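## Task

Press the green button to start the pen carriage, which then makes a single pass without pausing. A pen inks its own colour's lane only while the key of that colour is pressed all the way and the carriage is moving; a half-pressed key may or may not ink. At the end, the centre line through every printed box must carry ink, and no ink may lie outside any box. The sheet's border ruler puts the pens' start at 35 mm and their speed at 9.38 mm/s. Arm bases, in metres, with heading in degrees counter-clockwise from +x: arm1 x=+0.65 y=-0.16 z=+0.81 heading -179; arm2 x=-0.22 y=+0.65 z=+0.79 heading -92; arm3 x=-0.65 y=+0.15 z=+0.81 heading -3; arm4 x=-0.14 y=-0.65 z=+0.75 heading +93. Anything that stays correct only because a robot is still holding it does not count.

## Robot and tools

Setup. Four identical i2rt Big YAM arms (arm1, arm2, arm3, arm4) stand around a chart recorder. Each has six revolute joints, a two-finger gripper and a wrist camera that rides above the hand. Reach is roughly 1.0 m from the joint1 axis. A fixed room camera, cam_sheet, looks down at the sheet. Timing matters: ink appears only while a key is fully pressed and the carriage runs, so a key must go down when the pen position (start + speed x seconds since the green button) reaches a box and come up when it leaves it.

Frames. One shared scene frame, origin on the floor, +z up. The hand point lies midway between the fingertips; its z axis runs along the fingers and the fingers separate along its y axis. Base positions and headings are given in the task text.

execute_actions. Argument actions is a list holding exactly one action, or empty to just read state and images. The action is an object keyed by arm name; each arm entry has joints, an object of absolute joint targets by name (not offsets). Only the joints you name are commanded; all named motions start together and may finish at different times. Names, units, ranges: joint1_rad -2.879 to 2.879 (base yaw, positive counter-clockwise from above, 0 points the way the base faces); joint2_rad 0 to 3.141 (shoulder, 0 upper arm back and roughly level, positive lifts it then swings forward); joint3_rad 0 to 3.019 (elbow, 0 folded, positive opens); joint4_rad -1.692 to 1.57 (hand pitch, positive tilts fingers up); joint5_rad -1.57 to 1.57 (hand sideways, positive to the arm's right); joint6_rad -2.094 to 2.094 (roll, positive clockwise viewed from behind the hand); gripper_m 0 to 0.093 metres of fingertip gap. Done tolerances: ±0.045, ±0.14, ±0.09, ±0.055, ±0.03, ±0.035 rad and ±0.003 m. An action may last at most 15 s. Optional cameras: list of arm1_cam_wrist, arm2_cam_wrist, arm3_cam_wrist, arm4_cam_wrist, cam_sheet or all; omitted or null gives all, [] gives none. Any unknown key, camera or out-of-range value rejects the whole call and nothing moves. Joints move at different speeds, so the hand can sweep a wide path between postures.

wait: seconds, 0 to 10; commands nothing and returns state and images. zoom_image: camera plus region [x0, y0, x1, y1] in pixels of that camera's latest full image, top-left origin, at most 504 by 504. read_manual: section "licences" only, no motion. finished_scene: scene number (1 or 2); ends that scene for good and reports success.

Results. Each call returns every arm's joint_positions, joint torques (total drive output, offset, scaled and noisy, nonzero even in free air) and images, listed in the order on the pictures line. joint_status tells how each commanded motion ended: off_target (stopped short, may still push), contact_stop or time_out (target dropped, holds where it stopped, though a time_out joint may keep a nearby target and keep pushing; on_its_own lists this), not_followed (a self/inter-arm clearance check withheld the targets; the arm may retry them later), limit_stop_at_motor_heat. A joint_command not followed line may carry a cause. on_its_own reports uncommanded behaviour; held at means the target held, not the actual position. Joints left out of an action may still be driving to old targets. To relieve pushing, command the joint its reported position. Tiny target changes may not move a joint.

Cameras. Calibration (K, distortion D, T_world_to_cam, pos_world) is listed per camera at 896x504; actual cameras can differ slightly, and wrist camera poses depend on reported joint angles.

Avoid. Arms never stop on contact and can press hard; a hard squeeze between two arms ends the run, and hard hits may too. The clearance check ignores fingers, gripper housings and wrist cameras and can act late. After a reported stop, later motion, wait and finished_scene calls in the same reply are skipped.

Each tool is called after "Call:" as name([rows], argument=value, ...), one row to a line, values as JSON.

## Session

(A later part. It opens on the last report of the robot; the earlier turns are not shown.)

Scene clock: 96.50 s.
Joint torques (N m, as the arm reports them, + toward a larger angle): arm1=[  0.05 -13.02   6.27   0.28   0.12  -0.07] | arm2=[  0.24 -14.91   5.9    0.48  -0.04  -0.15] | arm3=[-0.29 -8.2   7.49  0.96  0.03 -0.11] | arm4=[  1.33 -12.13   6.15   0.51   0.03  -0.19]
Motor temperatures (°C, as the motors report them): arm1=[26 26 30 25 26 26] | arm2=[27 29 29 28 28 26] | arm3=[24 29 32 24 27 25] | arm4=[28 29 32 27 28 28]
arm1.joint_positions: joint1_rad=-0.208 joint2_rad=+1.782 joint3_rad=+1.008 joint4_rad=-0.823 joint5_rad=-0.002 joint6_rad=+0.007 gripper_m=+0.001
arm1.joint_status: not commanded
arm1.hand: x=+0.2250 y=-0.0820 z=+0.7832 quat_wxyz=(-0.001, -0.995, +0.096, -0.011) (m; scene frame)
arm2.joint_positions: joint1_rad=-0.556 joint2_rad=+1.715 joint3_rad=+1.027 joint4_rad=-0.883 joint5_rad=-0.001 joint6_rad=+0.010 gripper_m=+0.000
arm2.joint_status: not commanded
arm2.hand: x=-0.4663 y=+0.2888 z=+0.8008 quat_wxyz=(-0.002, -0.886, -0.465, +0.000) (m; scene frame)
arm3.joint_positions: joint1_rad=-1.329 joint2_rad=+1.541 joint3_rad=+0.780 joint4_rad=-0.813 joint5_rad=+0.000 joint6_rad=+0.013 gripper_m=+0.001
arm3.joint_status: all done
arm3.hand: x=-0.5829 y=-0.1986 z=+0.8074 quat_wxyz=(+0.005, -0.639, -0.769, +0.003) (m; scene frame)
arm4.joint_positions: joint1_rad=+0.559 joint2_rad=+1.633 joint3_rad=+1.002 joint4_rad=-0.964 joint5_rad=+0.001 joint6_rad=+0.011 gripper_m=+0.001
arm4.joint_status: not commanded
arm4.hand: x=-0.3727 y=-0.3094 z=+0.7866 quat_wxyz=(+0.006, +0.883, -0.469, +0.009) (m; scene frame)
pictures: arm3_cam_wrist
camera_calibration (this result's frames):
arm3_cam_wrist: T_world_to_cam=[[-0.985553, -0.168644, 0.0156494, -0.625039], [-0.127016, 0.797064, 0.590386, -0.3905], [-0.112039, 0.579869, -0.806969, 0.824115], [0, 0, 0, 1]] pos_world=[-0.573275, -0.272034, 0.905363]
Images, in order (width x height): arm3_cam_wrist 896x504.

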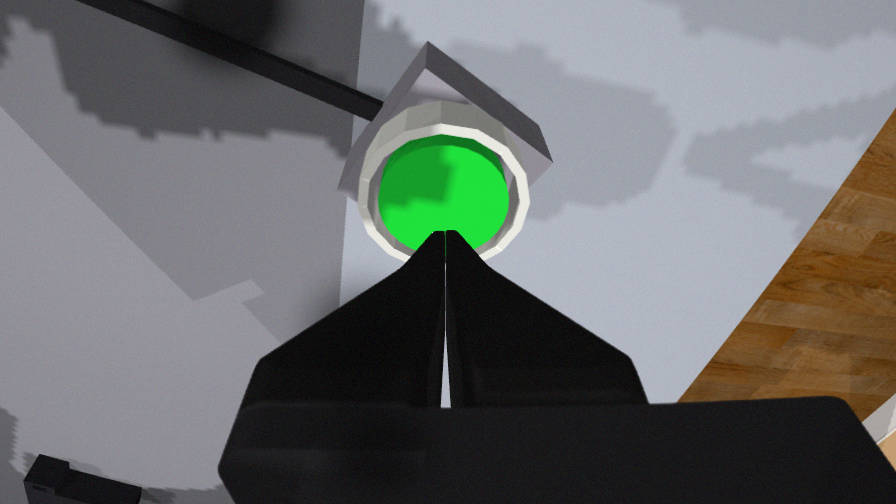

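Call:
execute_actions([
  {"arm3":{"joints":{"joint2_rad":1.69,"joint4_rad":-0.75}}},
], cameras=[])

Call:
execute_actions([
  {"arm3":{"joints":{"joint2_rad":1.2,"joint3_rad":0.85,"joint4_rad":-1.2}}},
], cameras=[])

Call:
execute_actions([
  {"arm3":{"joints":{"joint1_rad":-0.351}}},
], cameras=[])

Call:
execute_actions([
  {"arm3":{"joints":{"joint2_rad":1.653,"joint3_rad":1.215,"joint4_rad":-1.133}}},
], cameras=[])

Call:
execute_actions([
  {"arm3":{"joints":{"joint2_rad":1.79,"joint3_rad":1.105,"joint4_rad":-0.86}}},
], cameras=["arm3_cam_wrist"])

Call:
wait(seconds=10)

Call:
wait(seconds=10)

Call:
wait(seconds=3.8)

Call:
execute_actions([
  {"arm1":{"joints":{"joint2_rad":1.89}},"arm2":{"joints":{"joint2_rad":1.82}},"arm3":{"joints":{"joint2_rad":1.92}},"arm4":{"joints":{"joint2_rad":1.75}}},
], cameras=[])

Call:
wait(seconds=0.9)

Call:
execute_actions([
  {"arm1":{"joints":{"joint2_rad":1.75}},"arm2":{"joints":{"joint2_rad":1.68}},"arm3":{"joints":{"joint2_rad":1.77}},"arm4":{"joints":{"joint2_rad":1.61}}},
], cameras=[])

Call:
wait(seconds=5)

Call:
zoom_image(camera="cam_sheet", region=[350, 350, 500, 450])

Scene clock: 111.87 s.
Joint torques (N m, as the arm reports them, + toward a larger angle): arm1=[  0.04 -13.02   6.25   0.27   0.11  -0.07] | arm2=[  0.23 -14.9    5.91   0.47  -0.04  -0.14] | arm3=[ 0.73 -5.26  6.01  1.02  0.03 -0.12] | arm4=[  1.49 -12.02   6.19   0.49   0.03  -0.19]
Motor temperatures (°C, as the motors report them): arm1=[26 26 30 25 26 26] | arm2=[27 30 29 28 28 26] | arm3=[24 29 31 24 27 25] | arm4=[28 29 32 27 28 28]
arm1.joint_positions: joint1_rad=-0.208 joint2_rad=+1.782 joint3_rad=+1.008 joint4_rad=-0.823 joint5_rad=-0.002 joint6_rad=+0.007 gripper_m=+0.001
arm1.joint_status: not commanded
arm1.hand: x=+0.2250 y=-0.0820 z=+0.7832 quat_wxyz=(-0.001, -0.995, +0.096, -0.011) (m; scene frame)
arm2.joint_positions: joint1_rad=-0.556 joint2_rad=+1.715 joint3_rad=+1.027 joint4_rad=-0.883 joint5_rad=-0.001 joint6_rad=+0.010 gripper_m=+0.000
arm2.joint_status: not commanded
arm2.hand: x=-0.4663 y=+0.2888 z=+0.8008 quat_wxyz=(-0.002, -0.886, -0.465, +0.000) (m; scene frame)
arm3.joint_positions: joint1_rad=-1.329 joint2_rad=+1.640 joint3_rad=+0.790 joint4_rad=-0.763 joint5_rad=+0.000 joint6_rad=+0.013 gripper_m=+0.001
arm3.joint_status: all done
arm3.hand: x=-0.5826 y=-0.2019 z=+0.7767 quat_wxyz=(+0.020, -0.639, -0.769, -0.010) (m; scene frame)
arm4.joint_positions: joint1_rad=+0.559 joint2_rad=+1.633 joint3_rad=+1.002 joint4_rad=-0.964 joint5_rad=+0.001 joint6_rad=+0.011 gripper_m=+0.001
arm4.joint_status: not commanded
arm4.hand: x=-0.3727 y=-0.3094 z=+0.7866 quat_wxyz=(+0.006, +0.883, -0.469, +0.009) (m; scene frame)
pictures: none
No camera images: the call's "cameras" was empty. Leave "cameras" out to get every camera's image.

Scene clock: 113.07 s.
Joint torques (N m, as the arm reports them, + toward a larger angle): arm1=[  0.06 -13.01   6.25   0.29   0.11  -0.07] | arm2=[  0.28 -14.88   5.91   0.47  -0.04  -0.14] | arm3=[ 0.85 -5.36 12.67  0.01 -0.01 -0.08] | arm4=[  1.37 -12.11   6.2    0.54   0.03  -0.19]
Motor temperatures (°C, as the motors report them): arm1=[26 26 30 25 26 26] | arm2=[27 30 29 28 28 26] | arm3=[24 29 31 24 27 25] | arm4=[28 29 32 27 28 28]
arm1.joint_positions: joint1_rad=-0.208 joint2_rad=+1.782 joint3_rad=+1.008 joint4_rad=-0.823 joint5_rad=-0.002 joint6_rad=+0.007 gripper_m=+0.001
arm1.joint_status: not commanded
arm1.hand: x=+0.2250 y=-0.0820 z=+0.7832 quat_wxyz=(-0.001, -0.995, +0.096, -0.011) (m; scene frame)
arm2.joint_positions: joint1_rad=-0.556 joint2_rad=+1.715 joint3_rad=+1.027 joint4_rad=-0.883 joint5_rad=-0.001 joint6_rad=+0.010 gripper_m=+0.000
arm2.joint_status: not commanded
arm2.hand: x=-0.4663 y=+0.2888 z=+0.8008 quat_wxyz=(-0.002, -0.886, -0.465, +0.000) (m; scene frame)
arm3.joint_positions: joint1_rad=-1.329 joint2_rad=+1.194 joint3_rad=+0.816 joint4_rad=-1.188 joint5_rad=+0.000 joint6_rad=+0.013 gripper_m=+0.001
arm3.joint_status: all done
arm3.hand: x=-0.5920 y=-0.1473 z=+0.9265 quat_wxyz=(+0.002, -0.639, -0.769, +0.005) (m; scene frame)
arm4.joint_positions: joint1_rad=+0.559 joint2_rad=+1.633 joint3_rad=+1.002 joint4_rad=-0.964 joint5_rad=+0.001 joint6_rad=+0.011 gripper_m=+0.001
arm4.joint_status: not commanded
arm4.hand: x=-0.3727 y=-0.3094 z=+0.7866 quat_wxyz=(+0.006, +0.883, -0.469, +0.009) (m; scene frame)
pictures: none
No camera images: the call's "cameras" was empty. Leave "cameras" out to get every camera's image.

Scene clock: 114.53 s.
Joint torques (N m, as the arm reports them, + toward a larger angle): arm1=[  0.04 -13.05   6.24   0.27   0.12  -0.07] | arm2=[  0.27 -14.88   5.91   0.47  -0.04  -0.14] | arm3=[-0.07 -5.65 12.5   0.05  0.   -0.1 ] | arm4=[  1.47 -12.13   6.22   0.56   0.02  -0.18]
Motor temperatures (°C, as the motors report them): arm1=[26 26 30 25 26 26] | arm2=[27 30 29 28 28 26] | arm3=[24 29 32 24 27 25] | arm4=[28 29 32 27 28 28]
arm1.joint_positions: joint1_rad=-0.208 joint2_rad=+1.782 joint3_rad=+1.008 joint4_rad=-0.823 joint5_rad=-0.002 joint6_rad=+0.007 gripper_m=+0.001
arm1.joint_status: not commanded
arm1.hand: x=+0.2250 y=-0.0820 z=+0.7832 quat_wxyz=(-0.001, -0.995, +0.096, -0.011) (m; scene frame)
arm2.joint_positions: joint1_rad=-0.556 joint2_rad=+1.715 joint3_rad=+1.027 joint4_rad=-0.883 joint5_rad=-0.001 joint6_rad=+0.010 gripper_m=+0.000
arm2.joint_status: not commanded
arm2.hand: x=-0.4663 y=+0.2888 z=+0.8008 quat_wxyz=(-0.002, -0.886, -0.465, +0.000) (m; scene frame)
arm3.joint_positions: joint1_rad=-0.352 joint2_rad=+1.194 joint3_rad=+0.816 joint4_rad=-1.188 joint5_rad=+0.000 joint6_rad=+0.013 gripper_m=+0.001
arm3.joint_status: all done
arm3.hand: x=-0.3724 y=+0.0320 z=+0.9241 quat_wxyz=(+0.003, -0.203, -0.979, +0.002) (m; scene frame)
arm4.joint_positions: joint1_rad=+0.559 joint2_rad=+1.633 joint3_rad=+1.002 joint4_rad=-0.964 joint5_rad=+0.001 joint6_rad=+0.011 gripper_m=+0.001
arm4.joint_status: not commanded
arm4.hand: x=-0.3727 y=-0.3094 z=+0.7866 quat_wxyz=(+0.006, +0.883, -0.469, +0.009) (m; scene frame)
pictures: none
No camera images: the call's "cameras" was empty. Leave "cameras" out to get every camera's image.

Scene clock: 115.83 s.
Joint torques (N m, as the arm reports them, + toward a larger angle): arm1=[  0.08 -13.07   6.26   0.27   0.11  -0.07] | arm2=[  0.27 -14.91   5.9    0.47  -0.04  -0.14] | arm3=[  0.4  -10.3   12.48   0.76   0.03  -0.09] | arm4=[  1.41 -11.96   6.19   0.54   0.04  -0.19]
Motor temperatures (°C, as the motors report them): arm1=[26 26 30 25 26 26] | arm2=[27 30 29 28 28 26] | arm3=[24 29 32 24 27 25] | arm4=[28 29 32 27 28 28]
arm1.joint_positions: joint1_rad=-0.208 joint2_rad=+1.782 joint3_rad=+1.008 joint4_rad=-0.823 joint5_rad=-0.002 joint6_rad=+0.007 gripper_m=+0.001
arm1.joint_status: not commanded
arm1.hand: x=+0.2250 y=-0.0820 z=+0.7832 quat_wxyz=(-0.001, -0.995, +0.096, -0.011) (m; scene frame)
arm2.joint_positions: joint1_rad=-0.556 joint2_rad=+1.715 joint3_rad=+1.027 joint4_rad=-0.883 joint5_rad=-0.001 joint6_rad=+0.010 gripper_m=+0.000
arm2.joint_status: not commanded
arm2.hand: x=-0.4663 y=+0.2888 z=+0.8008 quat_wxyz=(-0.002, -0.886, -0.465, +0.000) (m; scene frame)
arm3.joint_positions: joint1_rad=-0.352 joint2_rad=+1.640 joint3_rad=+1.175 joint4_rad=-1.138 joint5_rad=+0.000 joint6_rad=+0.013 gripper_m=+0.001
arm3.joint_status: all done
arm3.hand: x=-0.2366 y=-0.0249 z=+0.8883 quat_wxyz=(+0.021, -0.203, -0.979, -0.002) (m; scene frame)
arm4.joint_positions: joint1_rad=+0.559 joint2_rad=+1.633 joint3_rad=+1.002 joint4_rad=-0.964 joint5_rad=+0.001 joint6_rad=+0.011 gripper_m=+0.001
arm4.joint_status: not commanded
arm4.hand: x=-0.3727 y=-0.3094 z=+0.7866 quat_wxyz=(+0.006, +0.883, -0.469, +0.009) (m; scene frame)
pictures: none
No camera images: the call's "cameras" was empty. Leave "cameras" out to get every camera's image.

Scene clock: 117.00 s.
Joint torques (N m, as the arm reports them, + toward a larger angle): arm1=[  0.02 -13.02   6.25   0.28   0.12  -0.07] | arm2=[  0.24 -14.9    5.91   0.47  -0.04  -0.14] | arm3=[  0.74 -13.1    8.53   0.85   0.01  -0.07] | arm4=[  1.53 -12.25   6.22   0.51   0.03  -0.19]
Motor temperatures (°C, as the motors report them): arm1=[26 26 30 25 26 26] | arm2=[27 30 29 28 28 26] | arm3=[24 29 32 24 27 25] | arm4=[28 29 32 27 28 28]
arm1.joint_positions: joint1_rad=-0.208 joint2_rad=+1.782 joint3_rad=+1.008 joint4_rad=-0.823 joint5_rad=-0.002 joint6_rad=+0.007 gripper_m=+0.001
arm1.joint_status: not commanded
arm1.hand: x=+0.2250 y=-0.0820 z=+0.7832 quat_wxyz=(-0.001, -0.995, +0.096, -0.011) (m; scene frame)
arm2.joint_positions: joint1_rad=-0.556 joint2_rad=+1.715 joint3_rad=+1.027 joint4_rad=-0.883 joint5_rad=-0.001 joint6_rad=+0.010 gripper_m=+0.000
arm2.joint_status: not commanded
arm2.hand: x=-0.4663 y=+0.2888 z=+0.8008 quat_wxyz=(-0.002, -0.886, -0.465, +0.000) (m; scene frame)
arm3.joint_positions: joint1_rad=-0.352 joint2_rad=+1.789 joint3_rad=+1.098 joint4_rad=-0.872 joint5_rad=+0.000 joint6_rad=+0.013 gripper_m=+0.001
arm3.joint_status: all done
arm3.hand: x=-0.2220 y=-0.0315 z=+0.7981 quat_wxyz=(+0.001, -0.203, -0.979, +0.002) (m; scene frame)
arm4.joint_positions: joint1_rad=+0.559 joint2_rad=+1.633 joint3_rad=+1.002 joint4_rad=-0.964 joint5_rad=+0.001 joint6_rad=+0.011 gripper_m=+0.001
arm4.joint_status: not commanded
arm4.hand: x=-0.3727 y=-0.3094 z=+0.7866 quat_wxyz=(+0.006, +0.883, -0.469, +0.009) (m; scene frame)
pictures: arm3_cam_wrist
camera_calibration (this result's frames):
arm3_cam_wrist: T_world_to_cam=[[-0.411372, -0.911419, 0.00947174, -0.131931], [-0.73453, 0.337649, 0.588607, -0.620262], [-0.539666, 0.235179, -0.808364, 0.655426], [0, 0, 0, 1]] pos_world=[-0.156163, -0.0649553, 0.896163]
Images, in order (width x height): arm3_cam_wrist 896x504.

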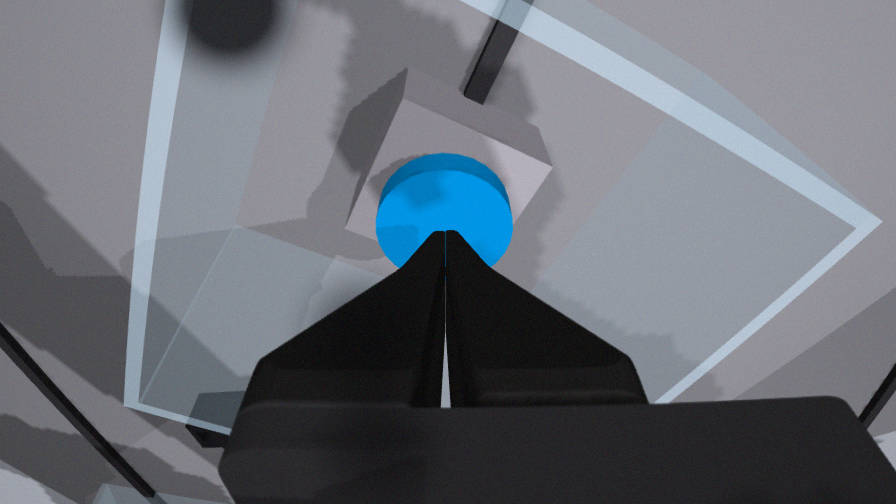

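Scene clock: 127.00 s.
Joint torques (N m, as the arm reports them, + toward a larger angle): arm1=[  0.04 -12.97   6.26   0.28   0.12  -0.07] | arm2=[  0.29 -14.88   5.91   0.46  -0.04  -0.15] | arm3=[ -0.17 -13.55   8.75   0.94   0.01  -0.1 ] | arm4=[  1.55 -12.     6.21   0.55   0.03  -0.19]
Motor temperatures (°C, as the motors report them): arm1=[26 26 30 25 26 26] | arm2=[27 30 29 28 28 26] | arm3=[24 29 32 24 27 25] | arm4=[28 29 32 27 28 28]
arm1.joint_positions: joint1_rad=-0.208 joint2_rad=+1.782 joint3_rad=+1.008 joint4_rad=-0.823 joint5_rad=-0.002 joint6_rad=+0.007 gripper_m=+0.001
arm1.joint_status: not commanded
arm1.hand: x=+0.2250 y=-0.0820 z=+0.7832 quat_wxyz=(-0.001, -0.995, +0.096, -0.011) (m; scene frame)
arm2.joint_positions: joint1_rad=-0.556 joint2_rad=+1.715 joint3_rad=+1.027 joint4_rad=-0.883 joint5_rad=-0.001 joint6_rad=+0.010 gripper_m=+0.000
arm2.joint_status: not commanded
arm2.hand: x=-0.4663 y=+0.2888 z=+0.8008 quat_wxyz=(-0.002, -0.886, -0.465, +0.000) (m; scene frame)
arm3.joint_positions: joint1_rad=-0.352 joint2_rad=+1.789 joint3_rad=+1.098 joint4_rad=-0.872 joint5_rad=+0.000 joint6_rad=+0.013 gripper_m=+0.001
arm3.joint_status: all done
arm3.hand: x=-0.2220 y=-0.0315 z=+0.7981 quat_wxyz=(+0.001, -0.203, -0.979, +0.002) (m; scene frame)
arm4.joint_positions: joint1_rad=+0.559 joint2_rad=+1.633 joint3_rad=+1.002 joint4_rad=-0.964 joint5_rad=+0.001 joint6_rad=+0.011 gripper_m=+0.001
arm4.joint_status: not commanded
arm4.hand: x=-0.3727 y=-0.3094 z=+0.7866 quat_wxyz=(+0.006, +0.883, -0.469, +0.009) (m; scene frame)
wait: 10.00 s; at rest by 0.27 s
pictures: arm1_cam_wrist, arm2_cam_wrist, arm3_cam_wrist, arm4_cam_wrist, cam_sheet
camera_calibration (this result's frames):
arm1_cam_wrist: T_world_to_cam=[[0.187572, 0.982236, 0.00547426, 0.0310171], [0.787557, -0.153721, 0.596761, -0.649665], [0.587002, -0.107624, -0.8024, 0.609783], [0, 0, 0, 1]] pos_world=[0.147887, -0.0647058, 0.876816]
arm2_cam_wrist: T_world_to_cam=[[-0.816832, 0.576837, 0.00665802, -0.552326], [0.473318, 0.663557, 0.579364, -0.425867], [0.32978, 0.476394, -0.815042, 0.790606], [0, 0, 0, 1]] pos_world=[-0.510314, 0.224549, 0.894786]
arm3_cam_wrist: T_world_to_cam=[[-0.411372, -0.911419, 0.00947174, -0.131931], [-0.73453, 0.337649, 0.588607, -0.620262], [-0.539666, 0.235179, -0.808364, 0.655426], [0, 0, 0, 1]] pos_world=[-0.156163, -0.0649553, 0.896163]
arm4_cam_wrist: T_world_to_cam=[[0.822367, 0.568951, -0.00279758, 0.484508], [0.448738, -0.645571, 0.617958, -0.515638], [0.349782, -0.509443, -0.786206, 0.712641], [0, 0, 0, 1]] pos_world=[-0.416325, -0.245492, 0.880281]
Images, in order (width x height): arm1_cam_wrist 896x504, arm2_cam_wrist 896x504, arm3_cam_wrist 896x504, arm4_cam_wrist 896x504, cam_sheet 896x504.

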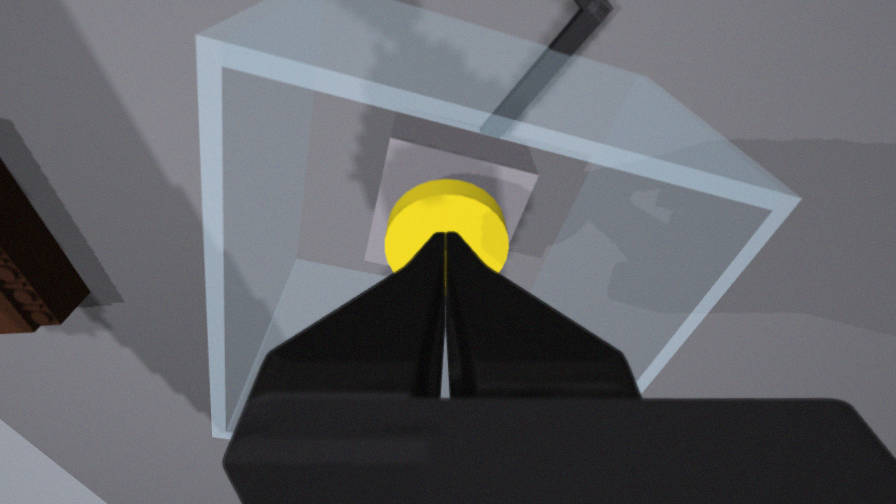

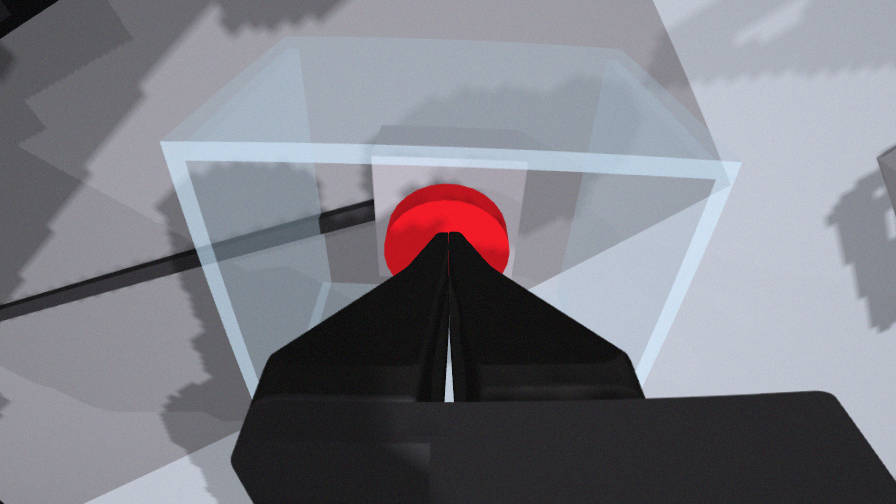

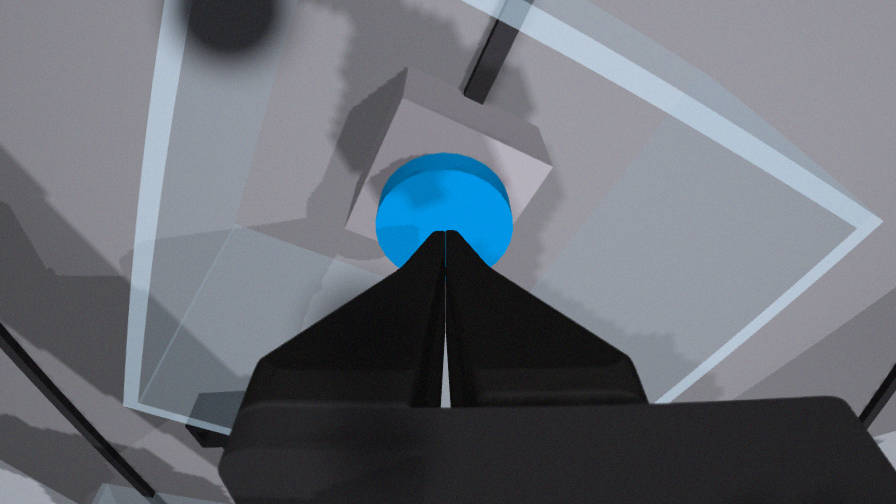

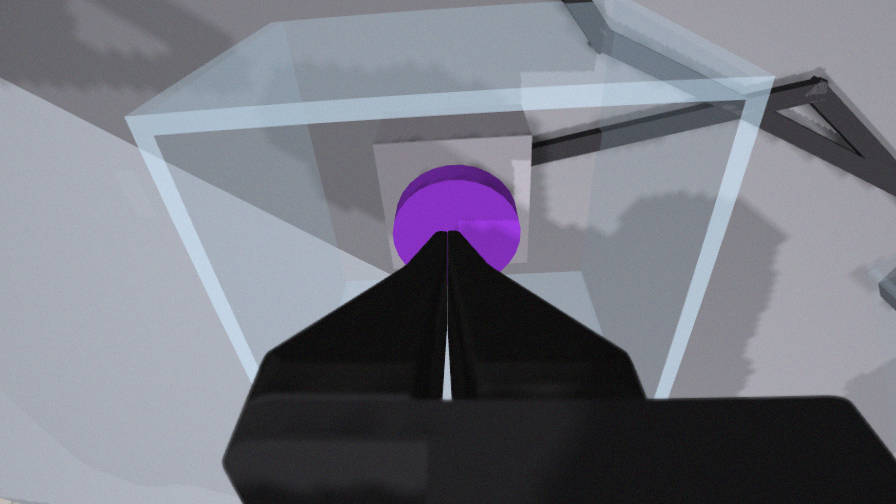

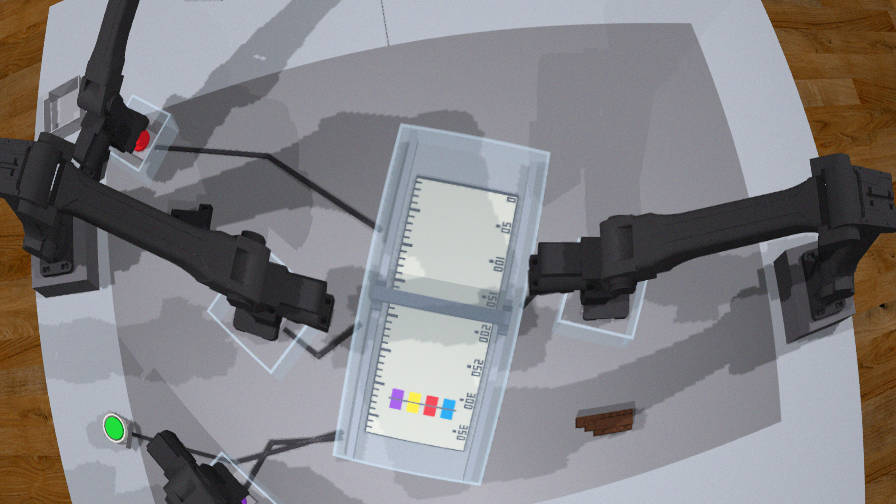

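Scene clock: 137.00 s.
Joint torques (N m, as the arm reports them, + toward a larger angle): arm1=[ -0.03 -13.05   6.26   0.27   0.12  -0.07] | arm2=[  0.3  -14.87   5.91   0.46  -0.04  -0.15] | arm3=[ -0.01 -13.09   8.63   0.89  -0.01  -0.09] | arm4=[  1.38 -12.16   6.22   0.54   0.03  -0.18]
Motor temperatures (°C, as the motors report them): arm1=[26 26 30 25 26 26] | arm2=[27 30 29 28 28 26] | arm3=[24 30 32 24 27 25] | arm4=[28 29 32 27 28 28]
arm1.joint_positions: joint1_rad=-0.208 joint2_rad=+1.782 joint3_rad=+1.008 joint4_rad=-0.823 joint5_rad=-0.002 joint6_rad=+0.007 gripper_m=+0.001
arm1.joint_status: not commanded
arm1.hand: x=+0.2250 y=-0.0820 z=+0.7832 quat_wxyz=(-0.001, -0.995, +0.096, -0.011) (m; scene frame)
arm2.joint_positions: joint1_rad=-0.556 joint2_rad=+1.715 joint3_rad=+1.027 joint4_rad=-0.883 joint5_rad=-0.001 joint6_rad=+0.010 gripper_m=+0.000
arm2.joint_status: not commanded
arm2.hand: x=-0.4663 y=+0.2888 z=+0.8008 quat_wxyz=(-0.002, -0.886, -0.465, +0.000) (m; scene frame)
arm3.joint_positions: joint1_rad=-0.352 joint2_rad=+1.789 joint3_rad=+1.098 joint4_rad=-0.872 joint5_rad=+0.000 joint6_rad=+0.013 gripper_m=+0.001
arm3.joint_status: all done
arm3.hand: x=-0.2220 y=-0.0315 z=+0.7981 quat_wxyz=(+0.001, -0.203, -0.979, +0.002) (m; scene frame)
arm4.joint_positions: joint1_rad=+0.559 joint2_rad=+1.633 joint3_rad=+1.002 joint4_rad=-0.964 joint5_rad=+0.001 joint6_rad=+0.011 gripper_m=+0.001
arm4.joint_status: not commanded
arm4.hand: x=-0.3727 y=-0.3094 z=+0.7866 quat_wxyz=(+0.006, +0.883, -0.469, +0.009) (m; scene frame)
wait: 10.00 s; at rest by 0.27 s
pictures: arm1_cam_wrist, arm2_cam_wrist, arm3_cam_wrist, arm4_cam_wrist, cam_sheet
camera_calibration (this result's frames):
arm1_cam_wrist: T_world_to_cam=[[0.187572, 0.982236, 0.00547426, 0.0310171], [0.787557, -0.153721, 0.596761, -0.649665], [0.587002, -0.107624, -0.8024, 0.609783], [0, 0, 0, 1]] pos_world=[0.147887, -0.0647058, 0.876816]
arm2_cam_wrist: T_world_to_cam=[[-0.816832, 0.576837, 0.00665802, -0.552326], [0.473318, 0.663557, 0.579364, -0.425867], [0.32978, 0.476394, -0.815042, 0.790606], [0, 0, 0, 1]] pos_world=[-0.510314, 0.224549, 0.894786]
arm3_cam_wrist: T_world_to_cam=[[-0.411372, -0.911419, 0.00947174, -0.131931], [-0.73453, 0.337649, 0.588607, -0.620262], [-0.539666, 0.235179, -0.808364, 0.655426], [0, 0, 0, 1]] pos_world=[-0.156163, -0.0649553, 0.896163]
arm4_cam_wrist: T_world_to_cam=[[0.822367, 0.568951, -0.00279758, 0.484508], [0.448738, -0.645571, 0.617958, -0.515638], [0.349782, -0.509443, -0.786206, 0.712641], [0, 0, 0, 1]] pos_world=[-0.416325, -0.245492, 0.880281]
Images, in order (width x height): arm1_cam_wrist 896x504, arm2_cam_wrist 896x504, arm3_cam_wrist 896x504, arm4_cam_wrist 896x504, cam_sheet 896x504.

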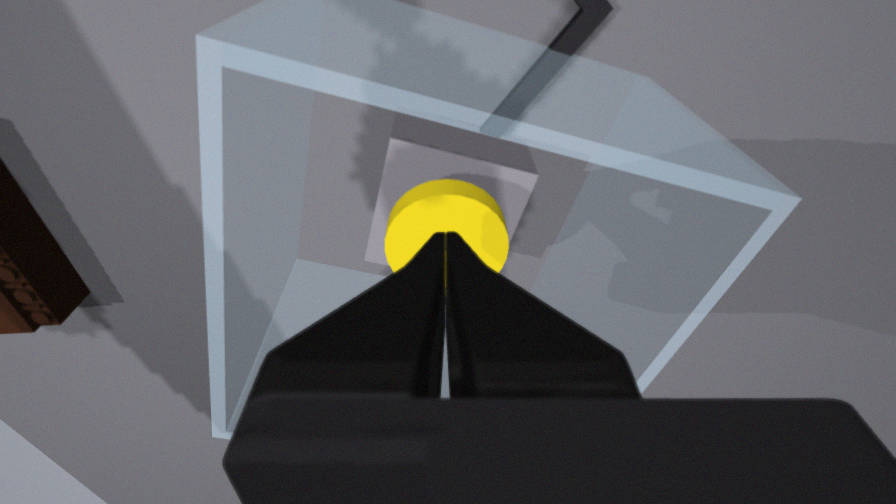

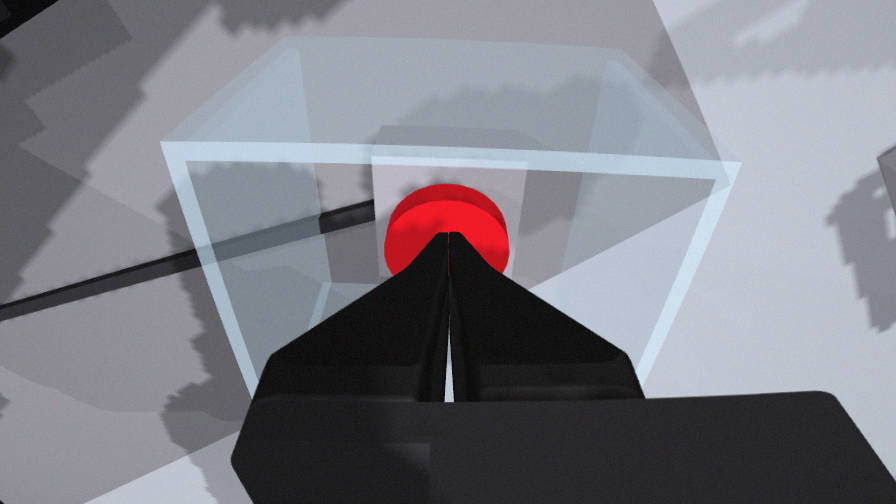

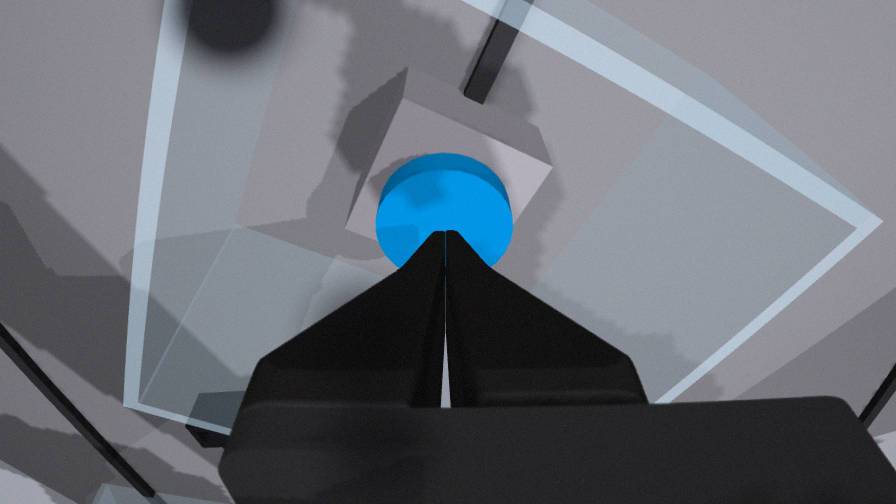

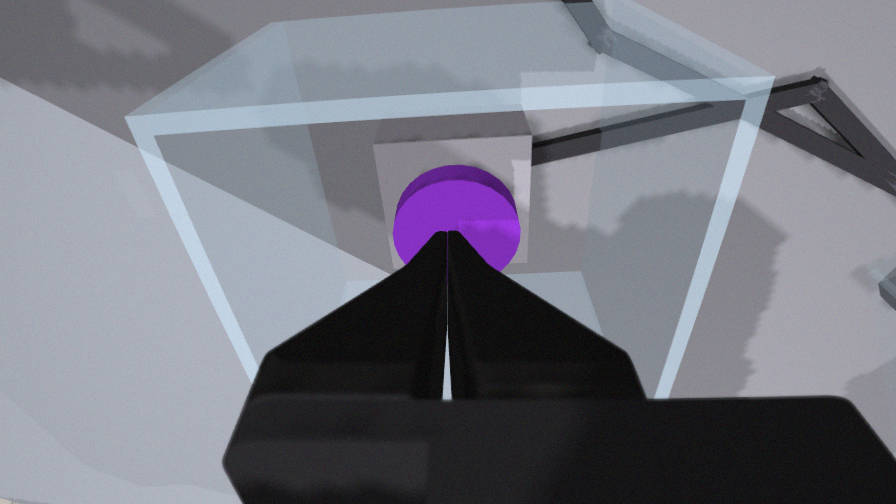

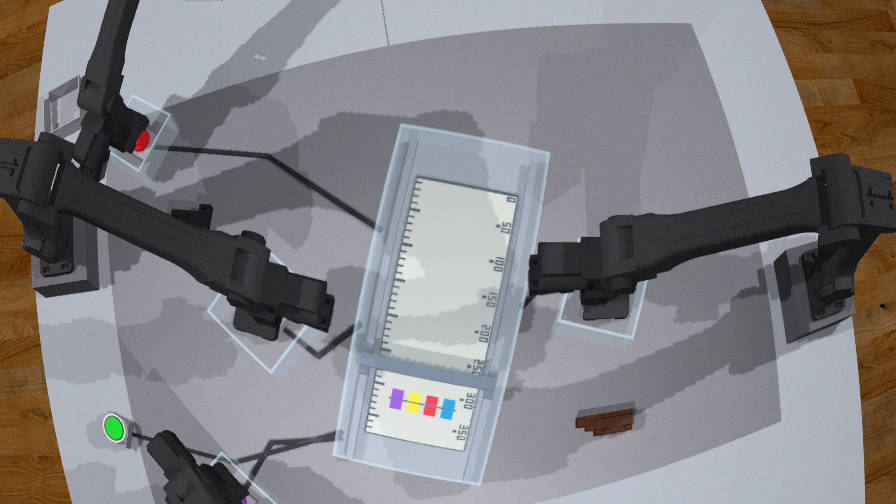

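Scene clock: 140.80 s.
Joint torques (N m, as the arm reports them, + toward a larger angle): arm1=[  0.05 -13.02   6.26   0.27   0.12  -0.07] | arm2=[  0.26 -14.91   5.91   0.47  -0.04  -0.15] | arm3=[  0.48 -12.88   8.42   0.89   0.03  -0.04] | arm4=[  1.34 -12.02   6.21   0.53   0.03  -0.19]
Motor temperatures (°C, as the motors report them): arm1=[26 26 30 25 26 26] | arm2=[27 30 29 28 28 26] | arm3=[24 30 32 24 27 25] | arm4=[28 29 32 27 28 28]
arm1.joint_positions: joint1_rad=-0.208 joint2_rad=+1.782 joint3_rad=+1.008 joint4_rad=-0.823 joint5_rad=-0.002 joint6_rad=+0.007 gripper_m=+0.001
arm1.joint_status: not commanded
arm1.hand: x=+0.2250 y=-0.0820 z=+0.7832 quat_wxyz=(-0.001, -0.995, +0.096, -0.011) (m; scene frame)
arm2.joint_positions: joint1_rad=-0.556 joint2_rad=+1.715 joint3_rad=+1.027 joint4_rad=-0.883 joint5_rad=-0.001 joint6_rad=+0.010 gripper_m=+0.000
arm2.joint_status: not commanded
arm2.hand: x=-0.4663 y=+0.2888 z=+0.8008 quat_wxyz=(-0.002, -0.886, -0.465, +0.000) (m; scene frame)
arm3.joint_positions: joint1_rad=-0.352 joint2_rad=+1.789 joint3_rad=+1.098 joint4_rad=-0.872 joint5_rad=+0.000 joint6_rad=+0.013 gripper_m=+0.001
arm3.joint_status: all done
arm3.hand: x=-0.2220 y=-0.0315 z=+0.7981 quat_wxyz=(+0.001, -0.203, -0.979, +0.002) (m; scene frame)
arm4.joint_positions: joint1_rad=+0.559 joint2_rad=+1.633 joint3_rad=+1.002 joint4_rad=-0.964 joint5_rad=+0.001 joint6_rad=+0.011 gripper_m=+0.001
arm4.joint_status: not commanded
arm4.hand: x=-0.3727 y=-0.3094 z=+0.7866 quat_wxyz=(+0.006, +0.883, -0.469, +0.009) (m; scene frame)
wait: 3.80 s; at rest by 0.27 s
pictures: arm1_cam_wrist, arm2_cam_wrist, arm3_cam_wrist, arm4_cam_wrist, cam_sheet
camera_calibration (this result's frames):
arm1_cam_wrist: T_world_to_cam=[[0.187572, 0.982236, 0.00547426, 0.0310171], [0.787557, -0.153721, 0.596761, -0.649665], [0.587002, -0.107624, -0.8024, 0.609783], [0, 0, 0, 1]] pos_world=[0.147887, -0.0647058, 0.876816]
arm2_cam_wrist: T_world_to_cam=[[-0.816832, 0.576837, 0.00665802, -0.552326], [0.473318, 0.663557, 0.579364, -0.425867], [0.32978, 0.476394, -0.815042, 0.790606], [0, 0, 0, 1]] pos_world=[-0.510314, 0.224549, 0.894786]
arm3_cam_wrist: T_world_to_cam=[[-0.411372, -0.911419, 0.00947174, -0.131931], [-0.73453, 0.337649, 0.588607, -0.620262], [-0.539666, 0.235179, -0.808364, 0.655426], [0, 0, 0, 1]] pos_world=[-0.156163, -0.0649553, 0.896163]
arm4_cam_wrist: T_world_to_cam=[[0.822367, 0.568951, -0.00279758, 0.484508], [0.448738, -0.645571, 0.617958, -0.515638], [0.349782, -0.509443, -0.786206, 0.712641], [0, 0, 0, 1]] pos_world=[-0.416325, -0.245492, 0.880281]
Images, in order (width x height): arm1_cam_wrist 896x504, arm2_cam_wrist 896x504, arm3_cam_wrist 896x504, arm4_cam_wrist 896x504, cam_sheet 896x504.

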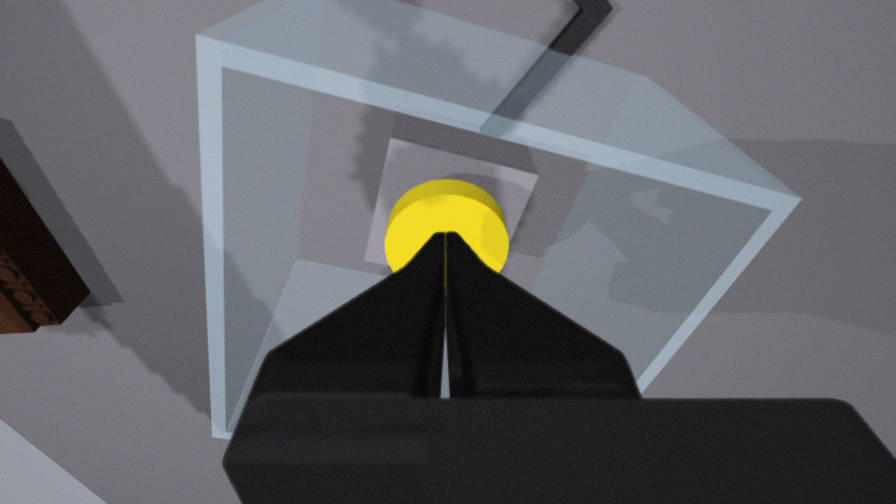

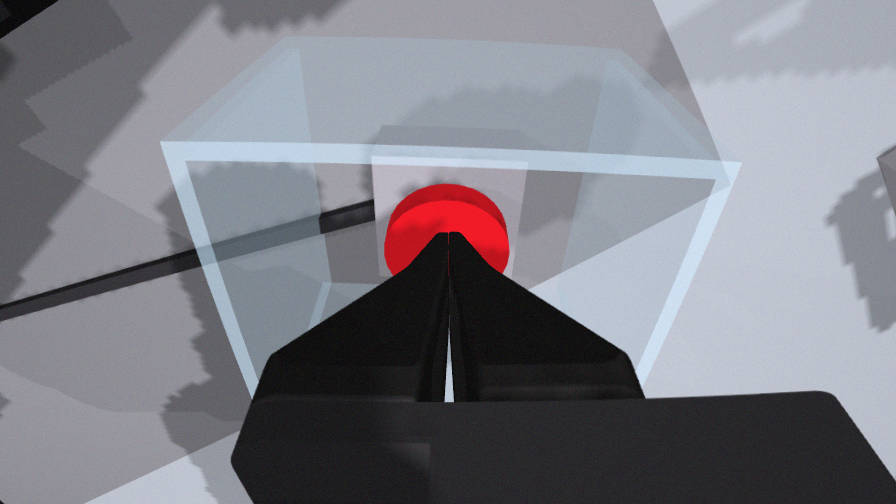

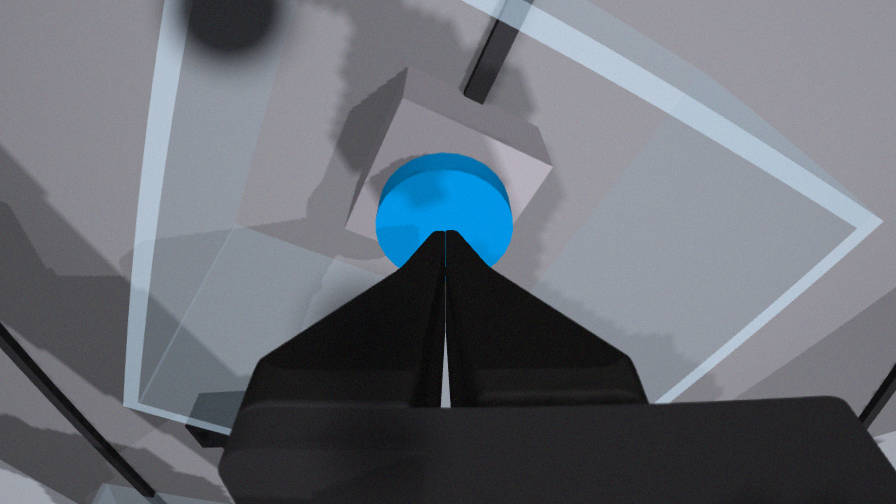

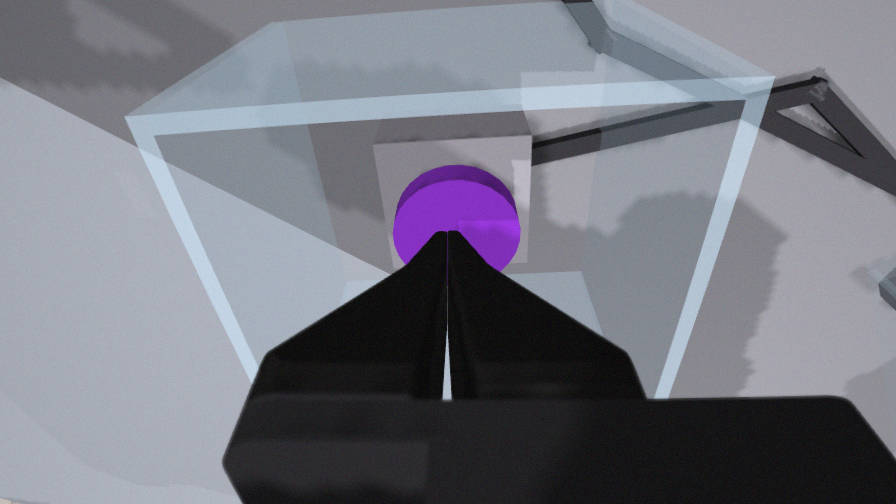

